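## Task

Scene 1: move the foam block from the desk onto the top of the low shelf beneath the red sign. The block must rest there by itself at the end, not held up by the robot. The robot must not fall over or finish tilted.

## Robot and tools

ROBOT. A Rainbow Robotics RB-Y1 on a wheeled base with two drive wheels and two rear casters. The base is 0.66 m long and 0.58 m wide, and its front edge sits 0.10 m ahead of the drive axle. It has a torso (leg plus chest), a pan/tilt head with head_camera, and two 7-joint arms (left, right), each with a parallel gripper and a wrist camera (left_wrist_camera, right_wrist_camera). Images are 896x504 for the head and 644x364 for the wrists. A loose object may occasionally get a short shove from the scene.

FRAMES. The base frame has its origin on the floor between the drive wheels, with x forward, y left and z up. The results report chest, left_hand and right_hand in this frame. A hand point is the spot between its finger pads. The fingers point along the hand's -z and close along its x. Printed hand positions can be wrong, more so when the arm is stretched far. base_odometry is the base frame as it was at scene start. It comes only from wheel turns, so slipping counts as travel. Heading runs from -3.142 to 3.142, with left positive.

execute_actions(actions, cameras). actions is a list holding one action, or empty to just read state and images. An action may have:
- base: one command only. {"translate_m": d} drives straight d metres, an offset from where the base last measured itself, forward positive, range -3 to 3. {"rotate_rad": d} turns in place d radians, left (counter-clockwise from above) positive, range -3.2 to 3.2. The base cannot move sideways.
- joints: absolute targets by joint name, in radians, except the grippers in metres. Ranges: torso_squat_rad 0 to 1.2 (larger lowers the level chest); torso_shift_rad -0.3 to 0.6 (positive pushes hips forward); torso_pitch_rad -0.2 to 1.4 (positive bows forward); torso_yaw_rad -1.5 to 1.5 (left positive); shoulder_pitch -2.356 to 2.356 (0 hanging, negative raises the arm forward); left_shoulder_roll_rad 0 to 3.141 and right_shoulder_roll_rad -3.141 to 0 (each lifts its arm outward); shoulder_yaw -2.094 to 2.094; elbow -2.617 to 0.01 (negative bends); forearm_roll -3.141 to 3.141; wrist_pitch -1.57 to 1.919 (negative tips the hand forward); hand_roll -2.705 to 2.705; left_gripper_m and right_gripper_m 0 to 0.1 (opening between pads); head_pan_rad -0.523 to 0.523 (relative to chest, left positive); head_tilt_rad -0.35 to 1.57 (positive looks down). Yaw, roll and pan signs are the same for both arms. Done tolerance is ±0.02 rad, or ±0.004 m for grippers.
- speeds: optional caps, translate_m 0.05 to 0.4 m/s and rotate_rad 0.1 to 1.509 rad/s (defaults are the maxima). A base move needing over 8.667 s is refused.
- min_time_s: 0.1 to 8, a floor on how long each arm and head motion takes.
Top speeds: arms 1 rad/s (the three wrist joints 1.5), head 1.5, squat and pitch 0.3, shift 0.15, torso yaw 0.6, grippers 0.1 m/s. One action cannot run past 15 s. Any unknown key or out-of-range number rejects the whole call. A joint or base you leave out may keep pushing toward its earlier target. cameras lists the images to return; leave it out or use ["all"] for all, or [] for none.

Other tools: wait(seconds 0 to 10) lets time pass and returns the state. zoom_image(camera, region [x0,y0,x1,y1] in pixels, at most 504x504) enlarges part of that camera's latest full image. read_manual(section="licences") only returns licence text. finished_scene(scene 1 or 2) ends that scene for good and reports success. The object must already be resting in place, with the robot holding steady.

RESULTS. joint_positions, base_odometry, chest and hand poses, and a Motor temperatures block per arm (in joint order) come back with each call. The pictures line gives the order of the images. base_status and joint_status tell how each motion ended. "done" for the base only means the wheels turned as far as asked. "off_target" means it rested short and may still push. "limit_stop_at_<name>" means a built-in limit stopped it. "contact_stop" means an arm or torso met hard resistance. "time_out" means it took too long. "stopped_with_arm" means the torso halted because an arm contact-stopped. After these stops the joint holds where it is. A contact_stop, time_out or stopped_with_arm in one group (torso; left arm; right arm) halts the whole group. "joint command not followed", with a "cause:" line, means a safety check held back an arm's targets; the gripper still acts. Those joints read "not_followed", and the targets may be retried until they pass. on_its_own covers what you did not command; its "held at" gives a target, not a position. Once a call reports a stop, the remaining calls in that reply are skipped. After any stop, back off first in a separate action, arms before torso. The one exception is when both hands hold one object and the torso contact-stops at once with nothing in its way. Then resend every arm joint (not the grippers) at its current reading, then the torso command.

TORSO LIMITS. squat+shift <= 1.52; squat-shift+pitch <= 1.57; shift+0.5·pitch-0.4·squat <= 0.7; shift+0.3·pitch-0.5·squat <= 0.39. If a command breaks these, the torso stops partway and reports off_target. A bent leg can stick out ahead of the base. If it meets furniture it can shove the robot backward without odometry seeing it.

GRASPING. To grip, command an opening at least 0.005 m narrower than the object; off_target then is expected. Each arm carries at most 3 kg. Heavy loads held far forward can tip the robot, and nothing prevents that.

HAZARDS. The base does not stop at obstacles; its wheels may spin and keep pushing. Arm self-collision and arm-to-arm checks do not cover grippers, fingers or palms. A body guard ("limit_stop_at_own_body") stops arms or torso just short of hitting the robot's own body. It does not cover upper arm against chest or head, held objects, or head and gripper moves. Never let the arms strike or squeeze each other; a hard press ends the run. Joint load limits are 65.1 N m for the shoulders, 33.4 for the elbows and 23.2 for the wrist joints, held weight included. Reaching one freezes the robot for 10 s and drops the rest of the call. Motors warn at 65 °C (MOTOR HOT) and brake the arm at 80 °C (OVER-TEMPERATURE FAULT, keys read limit_stop_at_motor_heat); resend targets afterward. The robot keeps holding its last command while you compose a reply. Avoid drops, slips, slams and hard pushes.

CAMERAS. Calibrations (K, distortion, T_world_to_cam in the base frame) come with small per-scene errors. The head camera begins about 1.48 m up, looking forward and down.

Each tool is called after "Emit:" in YAML: its name, and indented under it one key for each argument.

## Session

Emit:
execute_actions:
  actions: []

Scene clock: 0.00 s.
Motor temperatures (°C, as the motors report them): left_arm=[25 20 22 24 24 26 25] | right_arm=[22 26 23 22 25 32 26]
base_odometry: x=+0.000 y=+0.000 heading=+0.000 (m, m, rad; odometry frame)
base_status: not commanded
joint_positions: torso_squat_rad=+0.350 torso_shift_rad=+0.001 torso_pitch_rad=+0.002 torso_yaw_rad=+0.001 left_shoulder_pitch_rad=+0.024 left_shoulder_roll_rad=+0.007 left_shoulder_yaw_rad=-0.031 left_elbow_rad=-0.247 left_forearm_roll_rad=-0.013 left_wrist_pitch_rad=-0.038 left_hand_roll_rad=-0.038 left_gripper_m=+0.100 right_shoulder_pitch_rad=+0.038 right_shoulder_roll_rad=-0.042 right_shoulder_yaw_rad=-0.011 right_elbow_rad=-0.232 right_forearm_roll_rad=-0.032 right_wrist_pitch_rad=-0.048 right_hand_roll_rad=+0.009 right_gripper_m=+0.100 head_pan_rad=-0.001 head_tilt_rad=+0.400
joint_status: not commanded
chest: x=-0.2268 y=-0.0006 z=+1.2476 quat_wxyz=(+1.000, +0.000, +0.001, +0.000) (m; base frame)
left_hand: x=-0.1172 y=+0.2220 z=+0.5717 quat_wxyz=(+0.991, +0.005, -0.129, -0.037) (m; base frame)
right_hand: x=-0.1317 y=-0.2548 z=+0.5702 quat_wxyz=(+0.992, -0.021, -0.121, -0.020) (m; base frame)
pictures: head_camera, left_wrist_camera, right_wrist_camera
Images, in order (width x height): head_camera 896x504, left_wrist_camera 644x364, right_wrist_camera 644x364.

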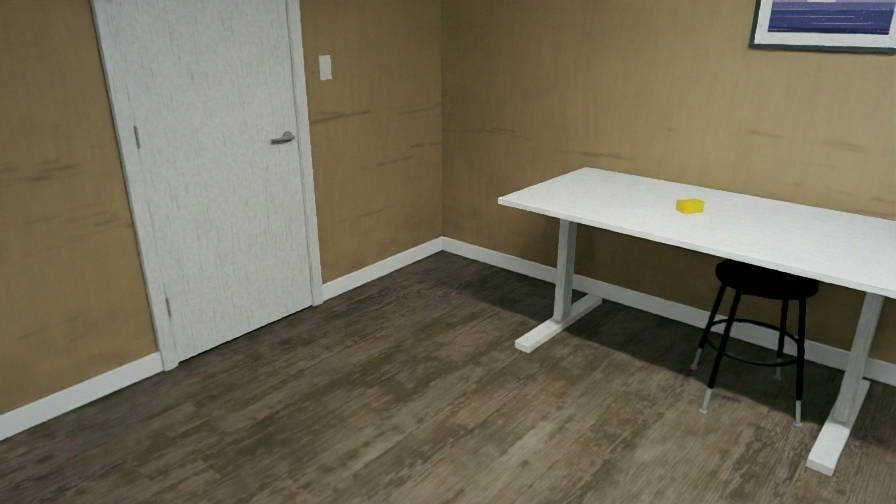

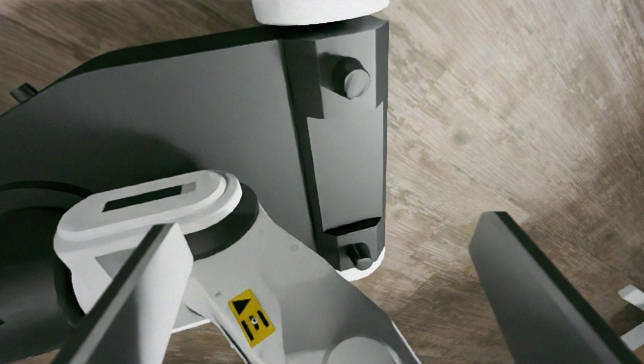

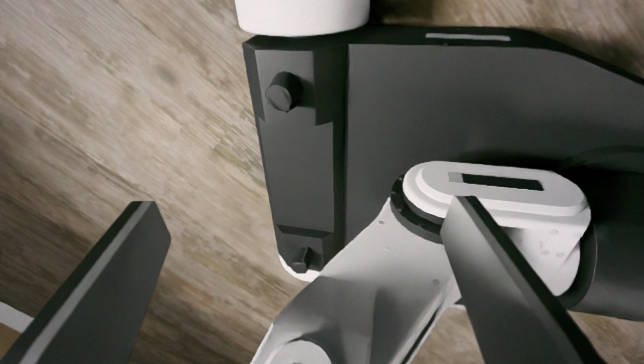

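Emit:
execute_actions:
  actions:
    - {"base":{"rotate_rad":-0.15}}
  cameras: []

Emit:
execute_actions:
  actions:
    - {"base":{"translate_m":1.68}}
  cameras: []

Emit:
execute_actions:
  actions:
    - {"base":{"rotate_rad":-0.59},"joints":{"head_tilt_rad":0.7,"right_shoulder_pitch_rad":-0.3,"right_elbow_rad":-1.6,"right_wrist_pitch_rad":0.4,"right_shoulder_roll_rad":-0.1}}
  cameras: ["head_camera"]

Scene clock: 21.27 s.
Motor temperatures (°C, as the motors report them): left_arm=[25 20 22 24 24 26 25] | right_arm=[22 26 23 22 25 32 26]
base_odometry: x=+0.000 y=+0.000 heading=-0.149 (m, m, rad; odometry frame)
base_status: done
joint_positions: torso_squat_rad=+0.350 torso_shift_rad=+0.001 torso_pitch_rad=+0.002 torso_yaw_rad=+0.001 left_shoulder_pitch_rad=+0.024 left_shoulder_roll_rad=+0.007 left_shoulder_yaw_rad=-0.031 left_elbow_rad=-0.247 left_forearm_roll_rad=-0.013 left_wrist_pitch_rad=-0.038 left_hand_roll_rad=-0.038 left_gripper_m=+0.100 right_shoulder_pitch_rad=+0.038 right_shoulder_roll_rad=-0.042 right_shoulder_yaw_rad=-0.011 right_elbow_rad=-0.232 right_forearm_roll_rad=-0.032 right_wrist_pitch_rad=-0.048 right_hand_roll_rad=+0.009 right_gripper_m=+0.100 head_pan_rad=-0.001 head_tilt_rad=+0.400
joint_status: not commanded
chest: x=-0.2268 y=-0.0006 z=+1.2476 quat_wxyz=(+1.000, +0.000, +0.001, +0.000) (m; base frame)
left_hand: x=-0.1172 y=+0.2220 z=+0.5717 quat_wxyz=(+0.991, +0.005, -0.129, -0.037) (m; base frame)
right_hand: x=-0.1317 y=-0.2548 z=+0.5702 quat_wxyz=(+0.992, -0.021, -0.121, -0.020) (m; base frame)
pictures: none
No camera images: the call's "cameras" was empty. Leave "cameras" out to get every camera's image.

Scene clock: 27.00 s.
Motor temperatures (°C, as the motors report them): left_arm=[25 20 22 24 24 26 25] | right_arm=[22 26 23 22 25 32 26]
base_odometry: x=+1.661 y=-0.250 heading=-0.150 (m, m, rad; odometry frame)
base_status: done
joint_positions: torso_squat_rad=+0.350 torso_shift_rad=+0.001 torso_pitch_rad=+0.002 torso_yaw_rad=+0.001 left_shoulder_pitch_rad=+0.024 left_shoulder_roll_rad=+0.007 left_shoulder_yaw_rad=-0.031 left_elbow_rad=-0.247 left_forearm_roll_rad=-0.013 left_wrist_pitch_rad=-0.038 left_hand_roll_rad=-0.038 left_gripper_m=+0.100 right_shoulder_pitch_rad=+0.038 right_shoulder_roll_rad=-0.042 right_shoulder_yaw_rad=-0.011 right_elbow_rad=-0.232 right_forearm_roll_rad=-0.032 right_wrist_pitch_rad=-0.048 right_hand_roll_rad=+0.009 right_gripper_m=+0.100 head_pan_rad=-0.001 head_tilt_rad=+0.400
joint_status: not commanded
chest: x=-0.2267 y=-0.0006 z=+1.2476 quat_wxyz=(+1.000, +0.000, +0.001, +0.000) (m; base frame)
left_hand: x=-0.1171 y=+0.2220 z=+0.5717 quat_wxyz=(+0.991, +0.005, -0.129, -0.037) (m; base frame)
right_hand: x=-0.1317 y=-0.2548 z=+0.5702 quat_wxyz=(+0.992, -0.021, -0.121, -0.020) (m; base frame)
pictures: none
No camera images: the call's "cameras" was empty. Leave "cameras" out to get every camera's image.

Scene clock: 29.63 s.
Motor temperatures (°C, as the motors report them): left_arm=[25 20 22 24 24 26 25] | right_arm=[22 26 23 22 25 32 26]
base_odometry: x=+1.661 y=-0.250 heading=-0.739 (m, m, rad; odometry frame)
base_status: done
joint_positions: torso_squat_rad=+0.350 torso_shift_rad=+0.001 torso_pitch_rad=+0.002 torso_yaw_rad=+0.001 left_shoulder_pitch_rad=+0.024 left_shoulder_roll_rad=+0.007 left_shoulder_yaw_rad=-0.031 left_elbow_rad=-0.247 left_forearm_roll_rad=-0.013 left_wrist_pitch_rad=-0.038 left_hand_roll_rad=-0.038 left_gripper_m=+0.100 right_shoulder_pitch_rad=-0.300 right_shoulder_roll_rad=-0.100 right_shoulder_yaw_rad=-0.011 right_elbow_rad=-1.600 right_forearm_roll_rad=-0.032 right_wrist_pitch_rad=+0.400 right_hand_roll_rad=+0.009 right_gripper_m=+0.100 head_pan_rad=-0.001 head_tilt_rad=+0.700
joint_status: all done
chest: x=-0.2268 y=-0.0006 z=+1.2476 quat_wxyz=(+1.000, +0.000, +0.001, +0.000) (m; base frame)
left_hand: x=-0.1171 y=+0.2220 z=+0.5717 quat_wxyz=(+0.991, +0.005, -0.129, -0.037) (m; base frame)
right_hand: x=+0.3633 y=-0.2045 z=+1.1010 quat_wxyz=(+0.736, -0.006, -0.675, +0.056) (m; base frame)
pictures: head_camera
camera_calibration (this result's frames):
head_camera: T_world_to_cam=[[-0.0234255, -0.999718, 0.00387047, -0.00689617], [-0.62456, 0.0116115, -0.78089, 1.0619], [0.780625, -0.02071, -0.624656, 1.00553], [0, 0, 0, 1]] pos_world=[-0.121881, 0.00160008, 1.45736]
Images, in order (width x height): head_camera 896x504.

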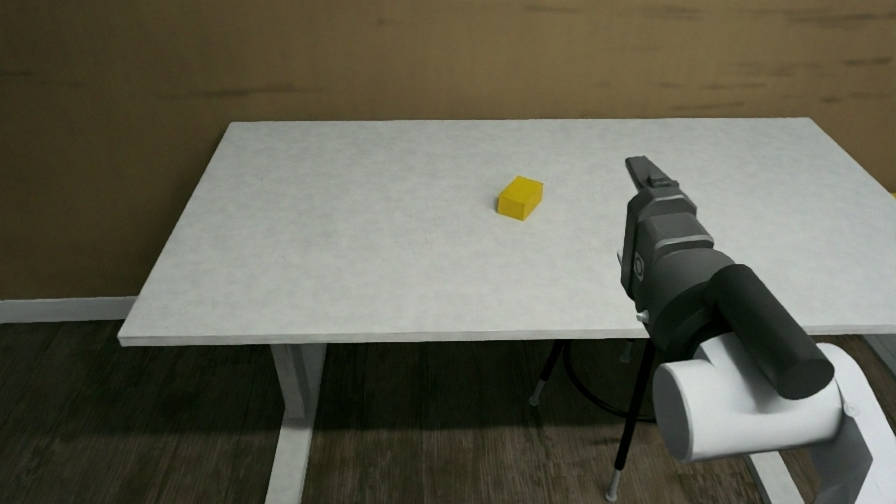

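Emit:
execute_actions:
  actions:
    - {"base":{"translate_m":0.42},"joints":{"head_tilt_rad":0.5,"torso_pitch_rad":0.7,"torso_shift_rad":0.2,"right_shoulder_pitch_rad":-1.13,"right_elbow_rad":-1.57,"right_wrist_pitch_rad":1.8,"right_shoulder_roll_rad":-0.25,"right_hand_roll_rad":1.05}}

Scene clock: 52.57 s.
Motor temperatures (°C, as the motors report them): left_arm=[25 20 22 24 24 26 25] | right_arm=[23 26 23 22 25 32 26]
base_odometry: x=+1.971 y=-0.533 heading=-0.739 (m, m, rad; odometry frame)
base_status: done
joint_positions: torso_squat_rad=+0.350 torso_shift_rad=+0.200 torso_pitch_rad=+0.700 torso_yaw_rad=+0.001 left_shoulder_pitch_rad=+0.024 left_shoulder_roll_rad=+0.007 left_shoulder_yaw_rad=-0.031 left_elbow_rad=-0.247 left_forearm_roll_rad=-0.013 left_wrist_pitch_rad=-0.038 left_hand_roll_rad=-0.038 left_gripper_m=+0.100 right_shoulder_pitch_rad=-1.130 right_shoulder_roll_rad=-0.250 right_shoulder_yaw_rad=-0.011 right_elbow_rad=-1.570 right_forearm_roll_rad=-0.032 right_wrist_pitch_rad=+1.800 right_hand_roll_rad=+1.050 right_gripper_m=+0.100 head_pan_rad=-0.001 head_tilt_rad=+0.500
joint_status: all done
chest: x=+0.1019 y=-0.0005 z=+1.1617 quat_wxyz=(+0.939, +0.000, +0.343, +0.001) (m; base frame)
left_hand: x=-0.2485 y=+0.2220 z=+0.5734 quat_wxyz=(+0.975, -0.008, +0.217, -0.036) (m; base frame)
right_hand: x=+0.5753 y=-0.1707 z=+0.8260 quat_wxyz=(+0.782, -0.094, -0.048, +0.615) (m; base frame)
pictures: head_camera, left_wrist_camera, right_wrist_camera
camera_calibration (this result's frames):
head_camera: T_world_to_cam=[[-0.0184191, -0.999726, 0.0144644, -0.0106568], [-0.921691, 0.0113712, -0.387758, 0.791703], [0.387487, -0.0204739, -0.921648, 1.04446], [0, 0, 0, 1]] pos_world=[0.324794, 0.0017277, 1.26977]
left_wrist_camera: T_world_to_cam=[[0.906973, -0.105594, -0.407738, 0.488502], [0.174502, -0.786864, 0.591941, -0.0839437], [-0.38334, -0.608026, -0.695238, 0.519815], [0, 0, 0, 1]] pos_world=[-0.229144, 0.301591, 0.610265]
right_wrist_camera: T_world_to_cam=[[-0.23348, -0.970349, 0.0625271, -0.0884085], [-0.855883, 0.235604, 0.460386, 0.184151], [-0.461467, 0.0539748, -0.885514, 1.09057], [0, 0, 0, 1]] pos_world=[0.640233, -0.188037, 0.886465]
Images, in order (width x height): head_camera 896x504, left_wrist_camera 644x364, right_wrist_camera 644x364.

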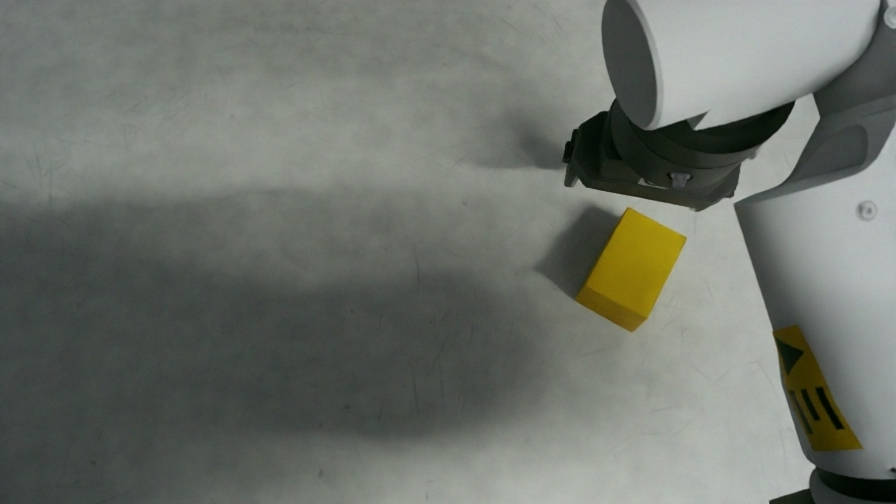

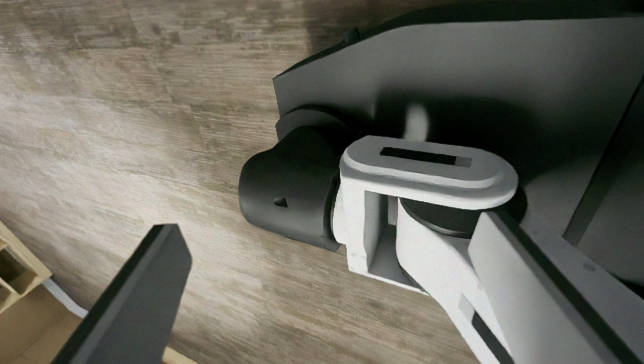

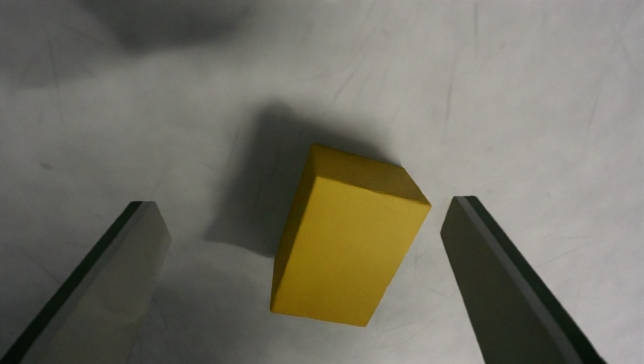

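Emit:
execute_actions:
  actions:
    - {"base":{"translate_m":-0.03},"joints":{"torso_squat_rad":0.48,"right_hand_roll_rad":0.8,"right_shoulder_roll_rad":-0.27}}
  cameras: ["head_camera","right_wrist_camera"]

Scene clock: 58.50 s.
Motor temperatures (°C, as the motors report them): left_arm=[26 20 22 24 24 26 25] | right_arm=[23 26 23 22 25 32 26]
base_odometry: x=+1.949 y=-0.513 heading=-0.739 (m, m, rad; odometry frame)
base_status: done
joint_positions: torso_squat_rad=+0.480 torso_shift_rad=+0.200 torso_pitch_rad=+0.700 torso_yaw_rad=+0.001 left_shoulder_pitch_rad=+0.024 left_shoulder_roll_rad=+0.007 left_shoulder_yaw_rad=-0.031 left_elbow_rad=-0.247 left_forearm_roll_rad=-0.013 left_wrist_pitch_rad=-0.038 left_hand_roll_rad=-0.038 left_gripper_m=+0.100 right_shoulder_pitch_rad=-1.130 right_shoulder_roll_rad=-0.270 right_shoulder_yaw_rad=-0.011 right_elbow_rad=-1.570 right_forearm_roll_rad=-0.032 right_wrist_pitch_rad=+1.800 right_hand_roll_rad=+0.800 right_gripper_m=+0.100 head_pan_rad=-0.001 head_tilt_rad=+0.500
joint_status: all done
chest: x=+0.0946 y=-0.0005 z=+1.1258 quat_wxyz=(+0.939, +0.000, +0.343, +0.001) (m; base frame)
left_hand: x=-0.2559 y=+0.2221 z=+0.5375 quat_wxyz=(+0.975, -0.008, +0.217, -0.036) (m; base frame)
right_hand: x=+0.5707 y=-0.1808 z=+0.7919 quat_wxyz=(+0.853, -0.097, -0.058, +0.510) (m; base frame)
pictures: head_camera, right_wrist_camera
camera_calibration (this result's frames):
head_camera: T_world_to_cam=[[-0.0184296, -0.999725, 0.0144694, -0.0102527], [-0.921644, 0.0113764, -0.387871, 0.771097], [0.3876, -0.0204839, -0.9216, 1.0141], [0, 0, 0, 1]] pos_world=[0.317423, 0.00175057, 1.23383]
right_wrist_camera: T_world_to_cam=[[-0.469004, -0.882905, 0.0226952, 0.0846604], [-0.785781, 0.428867, 0.44567, 0.2049], [-0.403217, 0.191187, -0.89491, 1.05782], [0, 0, 0, 1]] pos_world=[0.627241, -0.215368, 0.85341]
Images, in order (width x height): head_camera 896x504, right_wrist_camera 644x364.

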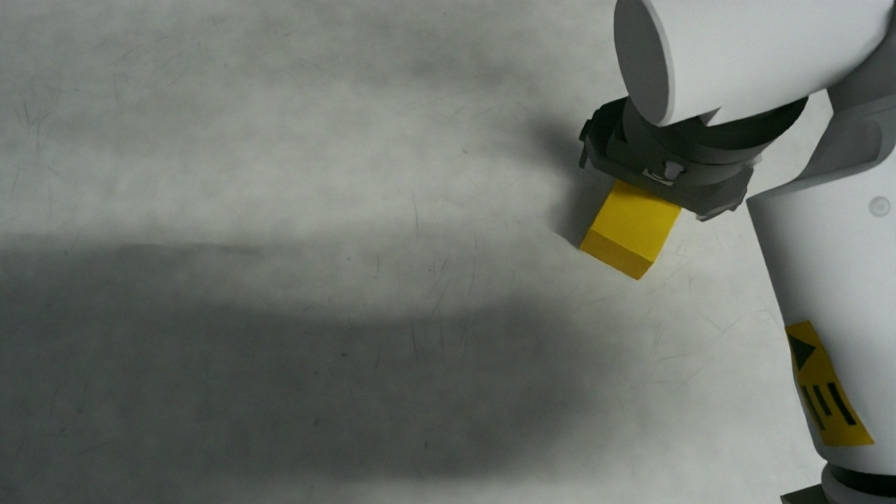

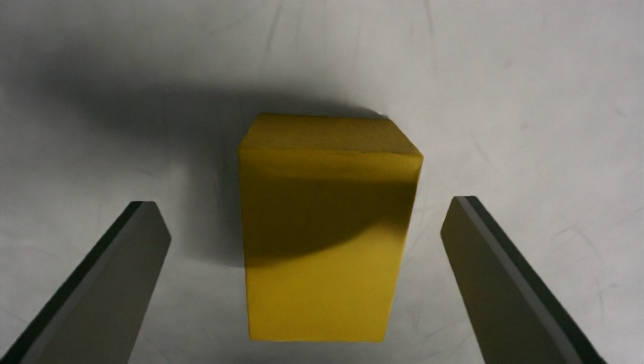

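Emit:
execute_actions:
  actions:
    - {"joints":{"torso_squat_rad":0.6}}
  cameras: ["right_wrist_camera"]

Emit:
execute_actions:
  actions:
    - {"joints":{"right_gripper_m":0.035}}
  cameras: ["right_wrist_camera"]

Emit:
execute_actions:
  actions:
    - {"joints":{"torso_squat_rad":0.35}}
  cameras: ["right_wrist_camera"]

Emit:
execute_actions:
  actions:
    - {"base":{"translate_m":-0.5},"joints":{"torso_pitch_rad":0.3,"torso_shift_rad":0,"head_tilt_rad":0.1}}
  cameras: []

Emit:
execute_actions:
  actions:
    - {"base":{"rotate_rad":-2.2}}
  cameras: ["head_camera"]

Scene clock: 66.00 s.
Motor temperatures (°C, as the motors report them): left_arm=[26 20 22 24 24 26 25] | right_arm=[23 26 23 22 25 32 26]
base_odometry: x=+1.949 y=-0.513 heading=-0.739 (m, m, rad; odometry frame)
base_status: not commanded
joint_positions: torso_squat_rad=+0.600 torso_shift_rad=+0.200 torso_pitch_rad=+0.699 torso_yaw_rad=+0.001 left_shoulder_pitch_rad=+0.024 left_shoulder_roll_rad=+0.007 left_shoulder_yaw_rad=-0.031 left_elbow_rad=-0.247 left_forearm_roll_rad=-0.013 left_wrist_pitch_rad=-0.038 left_hand_roll_rad=-0.038 left_gripper_m=+0.100 right_shoulder_pitch_rad=-1.131 right_shoulder_roll_rad=-0.270 right_shoulder_yaw_rad=-0.011 right_elbow_rad=-1.571 right_forearm_roll_rad=-0.032 right_wrist_pitch_rad=+1.800 right_hand_roll_rad=+0.800 right_gripper_m=+0.100 head_pan_rad=-0.001 head_tilt_rad=+0.500
joint_status: all done
chest: x=+0.0858 y=-0.0005 z=+1.0835 quat_wxyz=(+0.939, +0.000, +0.343, +0.001) (m; base frame)
left_hand: x=-0.2644 y=+0.2221 z=+0.4952 quat_wxyz=(+0.975, -0.008, +0.217, -0.036) (m; base frame)
right_hand: x=+0.5623 y=-0.1807 z=+0.7501 quat_wxyz=(+0.853, -0.097, -0.058, +0.510) (m; base frame)
pictures: right_wrist_camera
camera_calibration (this result's frames):
right_wrist_camera: T_world_to_cam=[[-0.468919, -0.882965, 0.0220769, 0.0821561], [-0.786374, 0.428742, 0.444742, 0.217913], [-0.402157, 0.191187, -0.895386, 1.0168], [0, 0, 0, 1]] pos_world=[0.618801, -0.215287, 0.811703]
Images, in order (width x height): right_wrist_camera 644x364.

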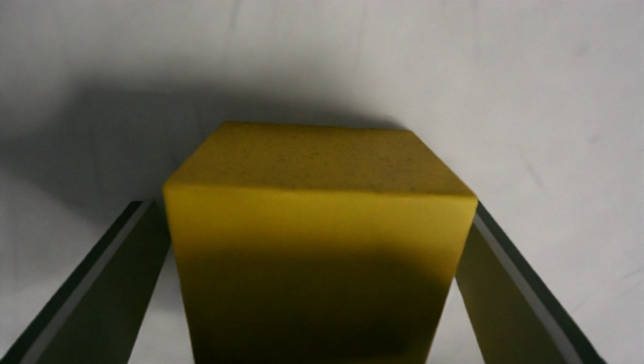

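Scene clock: 67.13 s.
Motor temperatures (°C, as the motors report them): left_arm=[26 20 22 24 24 26 25] | right_arm=[23 26 23 22 25 32 26]
base_odometry: x=+1.949 y=-0.513 heading=-0.739 (m, m, rad; odometry frame)
base_status: not commanded
joint_positions: torso_squat_rad=+0.600 torso_shift_rad=+0.200 torso_pitch_rad=+0.699 torso_yaw_rad=+0.001 left_shoulder_pitch_rad=+0.024 left_shoulder_roll_rad=+0.007 left_shoulder_yaw_rad=-0.031 left_elbow_rad=-0.247 left_forearm_roll_rad=-0.013 left_wrist_pitch_rad=-0.038 left_hand_roll_rad=-0.038 left_gripper_m=+0.100 right_shoulder_pitch_rad=-1.131 right_shoulder_roll_rad=-0.270 right_shoulder_yaw_rad=-0.011 right_elbow_rad=-1.571 right_forearm_roll_rad=-0.032 right_wrist_pitch_rad=+1.800 right_hand_roll_rad=+0.800 right_gripper_m=+0.059 head_pan_rad=-0.001 head_tilt_rad=+0.500
joint_status: right_gripper_m off_target (ended at +0.059, target +0.035)
chest: x=+0.0858 y=-0.0005 z=+1.0835 quat_wxyz=(+0.939, +0.000, +0.343, +0.001) (m; base frame)
left_hand: x=-0.2644 y=+0.2221 z=+0.4952 quat_wxyz=(+0.975, -0.008, +0.217, -0.036) (m; base frame)
right_hand: x=+0.5623 y=-0.1807 z=+0.7502 quat_wxyz=(+0.853, -0.097, -0.058, +0.510) (m; base frame)
pictures: right_wrist_camera
camera_calibration (this result's frames):
right_wrist_camera: T_world_to_cam=[[-0.468937, -0.882955, 0.0221069, 0.0821305], [-0.786381, 0.42878, 0.444693, 0.217976], [-0.402123, 0.191148, -0.89541, 1.01681], [0, 0, 0, 1]] pos_world=[0.618811, -0.215309, 0.811718]
Images, in order (width x height): right_wrist_camera 644x364.

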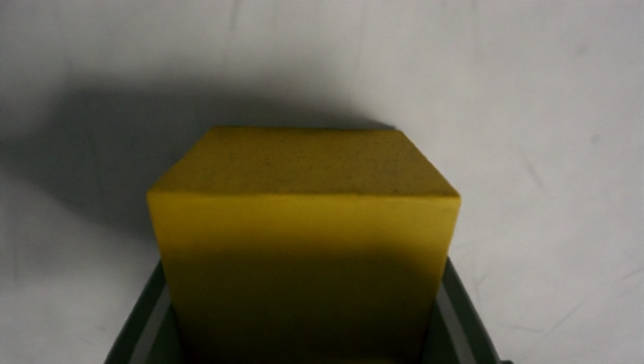

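Scene clock: 68.77 s.
Motor temperatures (°C, as the motors report them): left_arm=[26 20 22 24 24 26 25] | right_arm=[23 26 23 22 25 32 26]
base_odometry: x=+1.949 y=-0.513 heading=-0.739 (m, m, rad; odometry frame)
base_status: not commanded
joint_positions: torso_squat_rad=+0.350 torso_shift_rad=+0.200 torso_pitch_rad=+0.700 torso_yaw_rad=+0.001 left_shoulder_pitch_rad=+0.024 left_shoulder_roll_rad=+0.007 left_shoulder_yaw_rad=-0.031 left_elbow_rad=-0.247 left_forearm_roll_rad=-0.013 left_wrist_pitch_rad=-0.038 left_hand_roll_rad=-0.038 left_gripper_m=+0.100 right_shoulder_pitch_rad=-1.131 right_shoulder_roll_rad=-0.270 right_shoulder_yaw_rad=-0.011 right_elbow_rad=-1.570 right_forearm_roll_rad=-0.032 right_wrist_pitch_rad=+1.800 right_hand_roll_rad=+0.800 right_gripper_m=+0.059 head_pan_rad=-0.001 head_tilt_rad=+0.500
joint_status: all done
chest: x=+0.1019 y=-0.0005 z=+1.1616 quat_wxyz=(+0.939, +0.000, +0.343, +0.001) (m; base frame)
left_hand: x=-0.2487 y=+0.2220 z=+0.5735 quat_wxyz=(+0.975, -0.008, +0.217, -0.036) (m; base frame)
right_hand: x=+0.5781 y=-0.1808 z=+0.8278 quat_wxyz=(+0.853, -0.097, -0.058, +0.510) (m; base frame)
pictures: right_wrist_camera
camera_calibration (this result's frames):
right_wrist_camera: T_world_to_cam=[[-0.469013, -0.882899, 0.0227422, 0.0872341], [-0.785828, 0.428924, 0.445532, 0.194922], [-0.403114, 0.191089, -0.894977, 1.0929], [0, 0, 0, 1]] pos_world=[0.634652, -0.215428, 0.889294]
Images, in order (width x height): right_wrist_camera 644x364.

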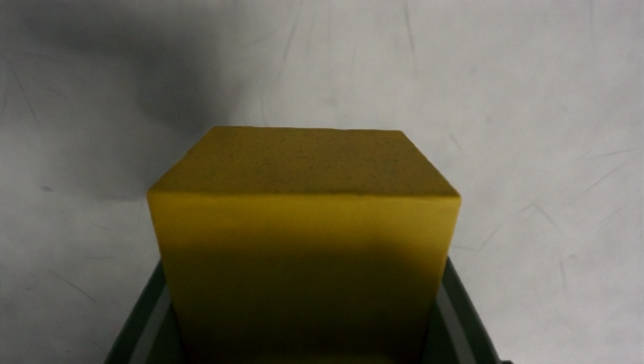

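Scene clock: 71.90 s.
Motor temperatures (°C, as the motors report them): left_arm=[26 20 22 24 24 26 25] | right_arm=[23 26 23 22 25 32 26]
base_odometry: x=+1.580 y=-0.176 heading=-0.738 (m, m, rad; odometry frame)
base_status: done
joint_positions: torso_squat_rad=+0.350 torso_shift_rad=+0.000 torso_pitch_rad=+0.300 torso_yaw_rad=+0.001 left_shoulder_pitch_rad=+0.024 left_shoulder_roll_rad=+0.007 left_shoulder_yaw_rad=-0.031 left_elbow_rad=-0.247 left_forearm_roll_rad=-0.013 left_wrist_pitch_rad=-0.038 left_hand_roll_rad=-0.038 left_gripper_m=+0.100 right_shoulder_pitch_rad=-1.130 right_shoulder_roll_rad=-0.270 right_shoulder_yaw_rad=-0.011 right_elbow_rad=-1.570 right_forearm_roll_rad=-0.032 right_wrist_pitch_rad=+1.800 right_hand_roll_rad=+0.800 right_gripper_m=+0.059 head_pan_rad=-0.001 head_tilt_rad=+0.100
joint_status: all done
chest: x=-0.1367 y=-0.0006 z=+1.2337 quat_wxyz=(+0.989, +0.000, +0.149, +0.000) (m; base frame)
left_hand: x=-0.2304 y=+0.2220 z=+0.5554 quat_wxyz=(+0.999, +0.000, +0.019, -0.037) (m; base frame)
right_hand: x=+0.4319 y=-0.1811 z=+1.1117 quat_wxyz=(+0.825, -0.196, -0.226, +0.480) (m; base frame)
pictures: none
No camera images: the call's "cameras" was empty. Leave "cameras" out to get every camera's image.

Scene clock: 76.43 s.
Motor temperatures (°C, as the motors report them): left_arm=[26 20 22 24 24 26 25] | right_arm=[23 26 23 22 25 32 26]
base_odometry: x=+1.579 y=-0.176 heading=-2.938 (m, m, rad; odometry frame)
base_status: done
joint_positions: torso_squat_rad=+0.350 torso_shift_rad=+0.000 torso_pitch_rad=+0.300 torso_yaw_rad=+0.001 left_shoulder_pitch_rad=+0.024 left_shoulder_roll_rad=+0.007 left_shoulder_yaw_rad=-0.031 left_elbow_rad=-0.247 left_forearm_roll_rad=-0.013 left_wrist_pitch_rad=-0.038 left_hand_roll_rad=-0.038 left_gripper_m=+0.100 right_shoulder_pitch_rad=-1.130 right_shoulder_roll_rad=-0.270 right_shoulder_yaw_rad=-0.011 right_elbow_rad=-1.570 right_forearm_roll_rad=-0.032 right_wrist_pitch_rad=+1.800 right_hand_roll_rad=+0.800 right_gripper_m=+0.059 head_pan_rad=-0.001 head_tilt_rad=+0.100
joint_status: not commanded
chest: x=-0.1367 y=-0.0006 z=+1.2337 quat_wxyz=(+0.989, +0.000, +0.149, +0.000) (m; base frame)
left_hand: x=-0.2304 y=+0.2221 z=+0.5554 quat_wxyz=(+0.999, +0.000, +0.019, -0.037) (m; base frame)
right_hand: x=+0.4319 y=-0.1811 z=+1.1116 quat_wxyz=(+0.825, -0.196, -0.226, +0.480) (m; base frame)
pictures: head_camera
camera_calibration (this result's frames):
head_camera: T_world_to_cam=[[-0.0236535, -0.999714, -0.00346775, 0.00705373], [-0.363923, 0.0118411, -0.931354, 1.35955], [0.931129, -0.0207678, -0.364099, 0.510795], [0, 0, 0, 1]] pos_world=[0.0193217, 0.00156121, 1.45222]
Images, in order (width x height): head_camera 896x504.

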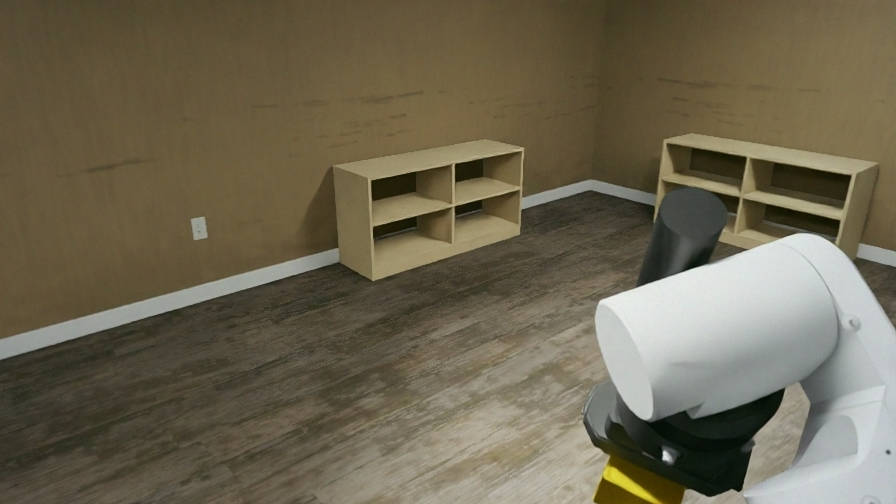

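Emit:
execute_actions:
  actions:
    - {"base":{"rotate_rad":-0.25},"joints":{"head_tilt_rad":-0.15}}
  cameras: ["head_camera"]

Scene clock: 81.10 s.
Motor temperatures (°C, as the motors report them): left_arm=[26 20 22 24 24 26 25] | right_arm=[23 26 23 22 25 32 26]
base_odometry: x=+1.580 y=-0.176 heading=+3.096 (m, m, rad; odometry frame)
base_status: done
joint_positions: torso_squat_rad=+0.350 torso_shift_rad=+0.000 torso_pitch_rad=+0.300 torso_yaw_rad=+0.001 left_shoulder_pitch_rad=+0.024 left_shoulder_roll_rad=+0.007 left_shoulder_yaw_rad=-0.031 left_elbow_rad=-0.247 left_forearm_roll_rad=-0.013 left_wrist_pitch_rad=-0.038 left_hand_roll_rad=-0.038 left_gripper_m=+0.100 right_shoulder_pitch_rad=-1.130 right_shoulder_roll_rad=-0.270 right_shoulder_yaw_rad=-0.011 right_elbow_rad=-1.570 right_forearm_roll_rad=-0.032 right_wrist_pitch_rad=+1.800 right_hand_roll_rad=+0.800 right_gripper_m=+0.059 head_pan_rad=-0.001 head_tilt_rad=-0.150
joint_status: all done
chest: x=-0.1367 y=-0.0006 z=+1.2337 quat_wxyz=(+0.989, +0.000, +0.149, +0.000) (m; base frame)
left_hand: x=-0.2304 y=+0.2220 z=+0.5554 quat_wxyz=(+0.999, +0.000, +0.019, -0.037) (m; base frame)
right_hand: x=+0.4319 y=-0.1811 z=+1.1116 quat_wxyz=(+0.825, -0.196, -0.226, +0.480) (m; base frame)
pictures: head_camera
camera_calibration (this result's frames):
head_camera: T_world_to_cam=[[-0.0222098, -0.99971, -0.0092918, 0.0153943], [-0.122175, 0.0119385, -0.992437, 1.45986], [0.99226, -0.0209066, -0.122405, 0.171449], [0, 0, 0, 1]] pos_world=[0.00857833, 0.00154582, 1.46995]
Images, in order (width x height): head_camera 896x504.

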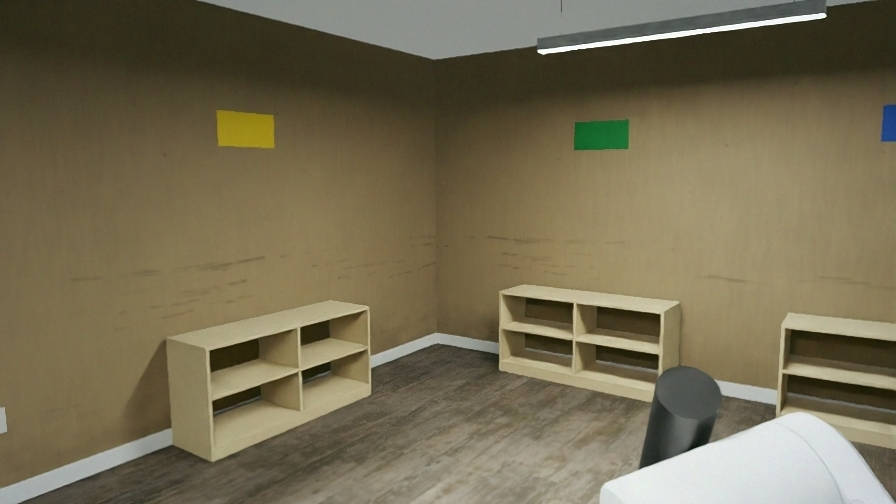

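Emit:
execute_actions:
  actions:
    - {"base":{"rotate_rad":-1.1},"joints":{"head_tilt_rad":-0.1}}
  cameras: ["head_camera"]

Scene clock: 86.67 s.
Motor temperatures (°C, as the motors report them): left_arm=[26 20 22 24 24 26 25] | right_arm=[23 26 23 22 25 32 26]
base_odometry: x=+1.580 y=-0.176 heading=+1.997 (m, m, rad; odometry frame)
base_status: done
joint_positions: torso_squat_rad=+0.350 torso_shift_rad=+0.000 torso_pitch_rad=+0.300 torso_yaw_rad=+0.001 left_shoulder_pitch_rad=+0.024 left_shoulder_roll_rad=+0.007 left_shoulder_yaw_rad=-0.031 left_elbow_rad=-0.247 left_forearm_roll_rad=-0.013 left_wrist_pitch_rad=-0.038 left_hand_roll_rad=-0.038 left_gripper_m=+0.100 right_shoulder_pitch_rad=-1.130 right_shoulder_roll_rad=-0.270 right_shoulder_yaw_rad=-0.011 right_elbow_rad=-1.570 right_forearm_roll_rad=-0.032 right_wrist_pitch_rad=+1.800 right_hand_roll_rad=+0.800 right_gripper_m=+0.059 head_pan_rad=-0.001 head_tilt_rad=-0.100
joint_status: all done
chest: x=-0.1367 y=-0.0006 z=+1.2337 quat_wxyz=(+0.989, +0.000, +0.149, +0.000) (m; base frame)
left_hand: x=-0.2304 y=+0.2220 z=+0.5554 quat_wxyz=(+0.999, +0.000, +0.019, -0.037) (m; base frame)
right_hand: x=+0.4319 y=-0.1811 z=+1.1116 quat_wxyz=(+0.825, -0.196, -0.226, +0.480) (m; base frame)
pictures: head_camera
camera_calibration (this result's frames):
head_camera: T_world_to_cam=[[-0.022614, -0.999711, -0.0081598, 0.0137667], [-0.171594, 0.0119221, -0.985096, 1.44665], [0.984908, -0.0208767, -0.171814, 0.241112], [0, 0, 0, 1]] pos_world=[0.0110748, 0.00154927, 1.46663]
Images, in order (width x height): head_camera 896x504.

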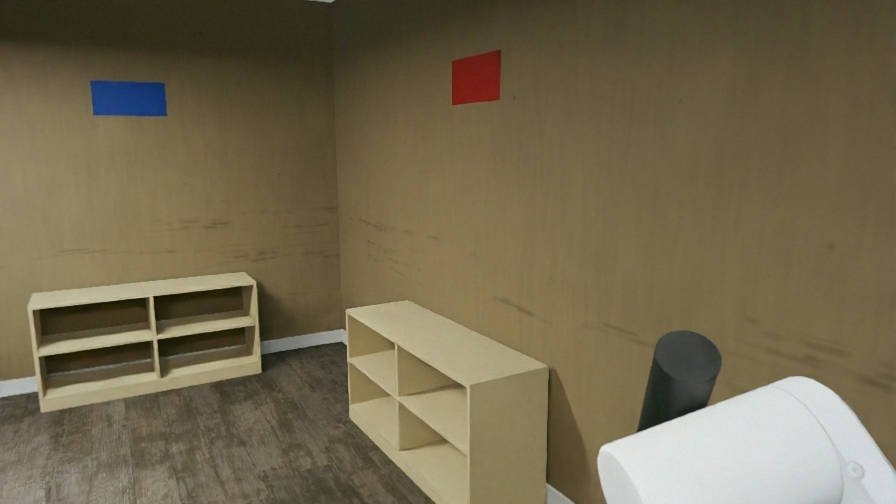

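Emit:
execute_actions:
  actions:
    - {"base":{"rotate_rad":0.297}}
  cameras: []

Emit:
execute_actions:
  actions:
    - {"base":{"translate_m":2.67}}
  cameras: []

Emit:
execute_actions:
  actions:
    - {"base":{"rotate_rad":-1.46},"joints":{"head_tilt_rad":0.6}}
  cameras: ["head_camera"]

Scene clock: 102.53 s.
Motor temperatures (°C, as the motors report them): left_arm=[26 20 22 24 24 26 25] | right_arm=[23 26 23 22 25 32 26]
base_odometry: x=+1.580 y=-0.176 heading=+2.293 (m, m, rad; odometry frame)
base_status: done
joint_positions: torso_squat_rad=+0.350 torso_shift_rad=+0.000 torso_pitch_rad=+0.300 torso_yaw_rad=+0.001 left_shoulder_pitch_rad=+0.024 left_shoulder_roll_rad=+0.007 left_shoulder_yaw_rad=-0.031 left_elbow_rad=-0.247 left_forearm_roll_rad=-0.013 left_wrist_pitch_rad=-0.038 left_hand_roll_rad=-0.038 left_gripper_m=+0.100 right_shoulder_pitch_rad=-1.130 right_shoulder_roll_rad=-0.270 right_shoulder_yaw_rad=-0.011 right_elbow_rad=-1.570 right_forearm_roll_rad=-0.032 right_wrist_pitch_rad=+1.800 right_hand_roll_rad=+0.800 right_gripper_m=+0.059 head_pan_rad=-0.001 head_tilt_rad=-0.100
joint_status: not commanded
chest: x=-0.1367 y=-0.0006 z=+1.2337 quat_wxyz=(+0.989, +0.000, +0.149, +0.000) (m; base frame)
left_hand: x=-0.2304 y=+0.2220 z=+0.5554 quat_wxyz=(+0.999, +0.000, +0.019, -0.037) (m; base frame)
right_hand: x=+0.4319 y=-0.1811 z=+1.1116 quat_wxyz=(+0.825, -0.196, -0.226, +0.480) (m; base frame)
pictures: none
No camera images: the call's "cameras" was empty. Leave "cameras" out to get every camera's image.

Scene clock: 110.67 s.
Motor temperatures (°C, as the motors report them): left_arm=[26 20 22 24 24 26 25] | right_arm=[23 26 23 22 25 32 26]
base_odometry: x=-0.184 y=+1.828 heading=+2.292 (m, m, rad; odometry frame)
base_status: done
joint_positions: torso_squat_rad=+0.350 torso_shift_rad=+0.000 torso_pitch_rad=+0.300 torso_yaw_rad=+0.001 left_shoulder_pitch_rad=+0.024 left_shoulder_roll_rad=+0.007 left_shoulder_yaw_rad=-0.031 left_elbow_rad=-0.247 left_forearm_roll_rad=-0.013 left_wrist_pitch_rad=-0.038 left_hand_roll_rad=-0.038 left_gripper_m=+0.100 right_shoulder_pitch_rad=-1.130 right_shoulder_roll_rad=-0.270 right_shoulder_yaw_rad=-0.011 right_elbow_rad=-1.570 right_forearm_roll_rad=-0.032 right_wrist_pitch_rad=+1.800 right_hand_roll_rad=+0.800 right_gripper_m=+0.059 head_pan_rad=-0.001 head_tilt_rad=-0.100
joint_status: not commanded
chest: x=-0.1366 y=-0.0006 z=+1.2337 quat_wxyz=(+0.989, +0.000, +0.149, +0.000) (m; base frame)
left_hand: x=-0.2303 y=+0.2220 z=+0.5554 quat_wxyz=(+0.999, +0.000, +0.019, -0.037) (m; base frame)
right_hand: x=+0.4319 y=-0.1811 z=+1.1115 quat_wxyz=(+0.825, -0.196, -0.226, +0.480) (m; base frame)
pictures: none
No camera images: the call's "cameras" was empty. Leave "cameras" out to get every camera's image.

Scene clock: 114.40 s.
Motor temperatures (°C, as the motors report them): left_arm=[26 20 22 24 24 26 25] | right_arm=[23 26 23 22 25 32 26]
base_odometry: x=-0.184 y=+1.828 heading=+0.833 (m, m, rad; odometry frame)
base_status: done
joint_positions: torso_squat_rad=+0.350 torso_shift_rad=+0.000 torso_pitch_rad=+0.300 torso_yaw_rad=+0.001 left_shoulder_pitch_rad=+0.024 left_shoulder_roll_rad=+0.007 left_shoulder_yaw_rad=-0.031 left_elbow_rad=-0.247 left_forearm_roll_rad=-0.013 left_wrist_pitch_rad=-0.038 left_hand_roll_rad=-0.038 left_gripper_m=+0.100 right_shoulder_pitch_rad=-1.130 right_shoulder_roll_rad=-0.270 right_shoulder_yaw_rad=-0.011 right_elbow_rad=-1.570 right_forearm_roll_rad=-0.032 right_wrist_pitch_rad=+1.800 right_hand_roll_rad=+0.800 right_gripper_m=+0.059 head_pan_rad=-0.001 head_tilt_rad=+0.600
joint_status: all done
chest: x=-0.1366 y=-0.0006 z=+1.2337 quat_wxyz=(+0.989, +0.000, +0.149, +0.000) (m; base frame)
left_hand: x=-0.2303 y=+0.2220 z=+0.5554 quat_wxyz=(+0.999, +0.000, +0.019, -0.037) (m; base frame)
right_hand: x=+0.4319 y=-0.1811 z=+1.1115 quat_wxyz=(+0.825, -0.196, -0.226, +0.480) (m; base frame)
pictures: head_camera
camera_calibration (this result's frames):
head_camera: T_world_to_cam=[[-0.0220891, -0.999721, 0.00832003, -0.00958743], [-0.76601, 0.0115762, -0.642724, 0.927518], [0.642449, -0.0205705, -0.766052, 1.06446], [0, 0, 0, 1]] pos_world=[0.0264131, 0.00157456, 1.41165]
Images, in order (width x height): head_camera 896x504.

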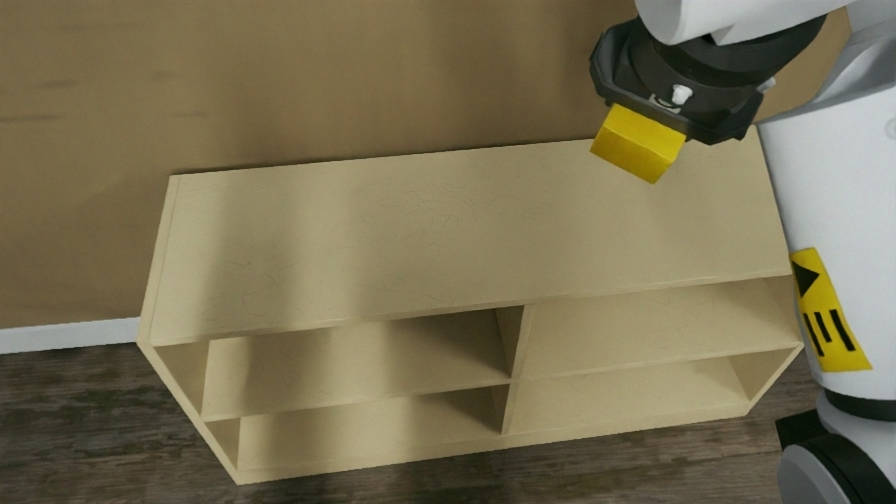

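Emit:
execute_actions:
  actions:
    - {"base":{"translate_m":0.23},"joints":{"torso_pitch_rad":0.7,"torso_shift_rad":0.2,"torso_squat_rad":0.77,"head_tilt_rad":0.4}}
  cameras: ["head_camera","right_wrist_camera"]

Scene clock: 120.90 s.
Motor temperatures (°C, as the motors report them): left_arm=[26 20 22 24 24 26 25] | right_arm=[23 26 23 22 25 32 26]
base_odometry: x=-0.029 y=+1.999 heading=+0.832 (m, m, rad; odometry frame)
base_status: done
joint_positions: torso_squat_rad=+0.770 torso_shift_rad=+0.200 torso_pitch_rad=+0.700 torso_yaw_rad=+0.001 left_shoulder_pitch_rad=+0.024 left_shoulder_roll_rad=+0.007 left_shoulder_yaw_rad=-0.031 left_elbow_rad=-0.247 left_forearm_roll_rad=-0.013 left_wrist_pitch_rad=-0.038 left_hand_roll_rad=-0.038 left_gripper_m=+0.100 right_shoulder_pitch_rad=-1.130 right_shoulder_roll_rad=-0.270 right_shoulder_yaw_rad=-0.011 right_elbow_rad=-1.570 right_forearm_roll_rad=-0.032 right_wrist_pitch_rad=+1.800 right_hand_roll_rad=+0.800 right_gripper_m=+0.059 head_pan_rad=-0.001 head_tilt_rad=+0.400
joint_status: all done
chest: x=+0.0712 y=-0.0005 z=+1.0097 quat_wxyz=(+0.939, +0.000, +0.343, +0.001) (m; base frame)
left_hand: x=-0.2793 y=+0.2221 z=+0.4215 quat_wxyz=(+0.975, -0.008, +0.217, -0.036) (m; base frame)
right_hand: x=+0.5472 y=-0.1808 z=+0.6757 quat_wxyz=(+0.853, -0.097, -0.057, +0.509) (m; base frame)
pictures: head_camera, right_wrist_camera
camera_calibration (this result's frames):
head_camera: T_world_to_cam=[[-0.0198575, -0.999725, 0.0124818, -0.0063785], [-0.878455, 0.0114847, -0.477688, 0.798339], [0.477413, -0.0204504, -0.878441, 0.847098], [0, 0, 0, 1]] pos_world=[0.296762, 0.00177806, 1.12556]
right_wrist_camera: T_world_to_cam=[[-0.469096, -0.882848, 0.0229646, 0.07613], [-0.785594, 0.429018, 0.445854, 0.238074], [-0.403473, 0.191107, -0.894811, 0.944429], [0, 0, 0, 1]] pos_world=[0.603793, -0.215414, 0.737191]
Images, in order (width x height): head_camera 896x504, right_wrist_camera 644x364.

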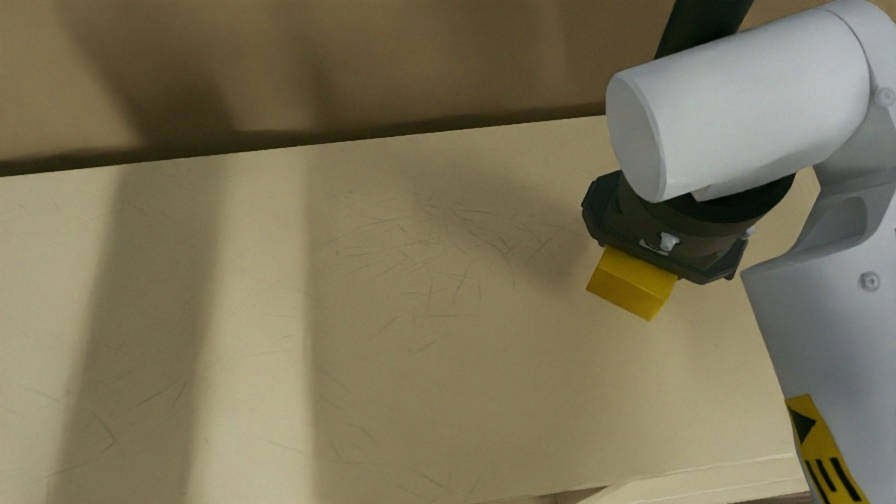

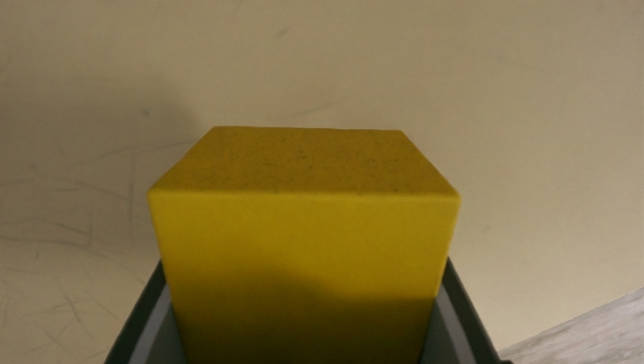

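Emit:
execute_actions:
  actions:
    - {"joints":{"torso_squat_rad":0.84}}
  cameras: ["head_camera"]

Scene clock: 124.73 s.
Motor temperatures (°C, as the motors report them): left_arm=[26 20 22 24 24 26 25] | right_arm=[23 26 23 22 25 32 26]
base_odometry: x=-0.029 y=+1.999 heading=+0.832 (m, m, rad; odometry frame)
base_status: not commanded
joint_positions: torso_squat_rad=+0.840 torso_shift_rad=+0.200 torso_pitch_rad=+0.700 torso_yaw_rad=+0.001 left_shoulder_pitch_rad=+0.024 left_shoulder_roll_rad=+0.007 left_shoulder_yaw_rad=-0.031 left_elbow_rad=-0.247 left_forearm_roll_rad=-0.013 left_wrist_pitch_rad=-0.038 left_hand_roll_rad=-0.038 left_gripper_m=+0.100 right_shoulder_pitch_rad=-1.130 right_shoulder_roll_rad=-0.270 right_shoulder_yaw_rad=-0.011 right_elbow_rad=-1.570 right_forearm_roll_rad=-0.032 right_wrist_pitch_rad=+1.800 right_hand_roll_rad=+0.800 right_gripper_m=+0.059 head_pan_rad=-0.001 head_tilt_rad=+0.400
joint_status: all done
chest: x=+0.0641 y=-0.0005 z=+0.9751 quat_wxyz=(+0.939, +0.000, +0.343, +0.001) (m; base frame)
left_hand: x=-0.2863 y=+0.2221 z=+0.3869 quat_wxyz=(+0.975, -0.008, +0.217, -0.036) (m; base frame)
right_hand: x=+0.5402 y=-0.1808 z=+0.6413 quat_wxyz=(+0.853, -0.097, -0.058, +0.509) (m; base frame)
pictures: head_camera
camera_calibration (this result's frames):
head_camera: T_world_to_cam=[[-0.019861, -0.999725, 0.0124766, -0.00605887], [-0.878332, 0.011485, -0.477913, 0.775792], [0.477638, -0.0204504, -0.878318, 0.82001], [0, 0, 0, 1]] pos_world=[0.289614, 0.00180241, 1.09107]
Images, in order (width x height): head_camera 896x504.

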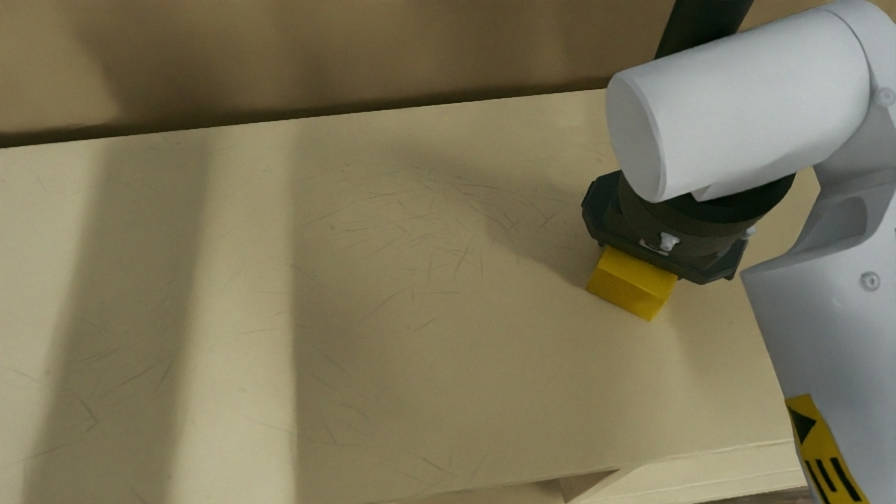

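Emit:
execute_actions:
  actions:
    - {"joints":{"torso_squat_rad":0.865}}
  cameras: []

Emit:
execute_actions:
  actions:
    - {"joints":{"right_gripper_m":0.1}}
  cameras: ["right_wrist_camera"]

Emit:
execute_actions:
  actions:
    - {"joints":{"torso_squat_rad":0.65}}
  cameras: ["head_camera"]

Emit:
finished_scene:
  scene: 1

Scene clock: 131.17 s.
Motor temperatures (°C, as the motors report them): left_arm=[26 20 22 24 24 26 25] | right_arm=[23 26 23 22 25 32 26]
base_odometry: x=-0.029 y=+1.999 heading=+0.833 (m, m, rad; odometry frame)
base_status: not commanded
joint_positions: torso_squat_rad=+0.865 torso_shift_rad=+0.196 torso_pitch_rad=+0.690 torso_yaw_rad=+0.000 left_shoulder_pitch_rad=+0.024 left_shoulder_roll_rad=+0.007 left_shoulder_yaw_rad=-0.031 left_elbow_rad=-0.247 left_forearm_roll_rad=-0.013 left_wrist_pitch_rad=-0.038 left_hand_roll_rad=-0.038 left_gripper_m=+0.100 right_shoulder_pitch_rad=-1.135 right_shoulder_roll_rad=-0.271 right_shoulder_yaw_rad=-0.012 right_elbow_rad=-1.573 right_forearm_roll_rad=-0.031 right_wrist_pitch_rad=+1.800 right_hand_roll_rad=+0.800 right_gripper_m=+0.059 head_pan_rad=-0.001 head_tilt_rad=+0.400
joint_status: torso_squat_rad contact_stop (moved +0.025 of +0.025)
chest: x=+0.0574 y=-0.0002 z=+0.9647 quat_wxyz=(+0.941, +0.000, +0.338, +0.000) (m; base frame)
left_hand: x=-0.2871 y=+0.2220 z=+0.3727 quat_wxyz=(+0.976, -0.008, +0.212, -0.036) (m; base frame)
right_hand: x=+0.5391 y=-0.1808 z=+0.6388 quat_wxyz=(+0.852, -0.102, -0.065, +0.509) (m; base frame)
pictures: none
No camera images: the call's "cameras" was empty. Leave "cameras" out to get every camera's image.

not run: a stop came earlier in this reply.

not run: a stop came earlier in this reply.

not run: a stop came earlier in this reply.

Emit:
execute_actions:
  actions: []
  cameras: ["head_camera"]

not run: a stop came earlier in this reply.


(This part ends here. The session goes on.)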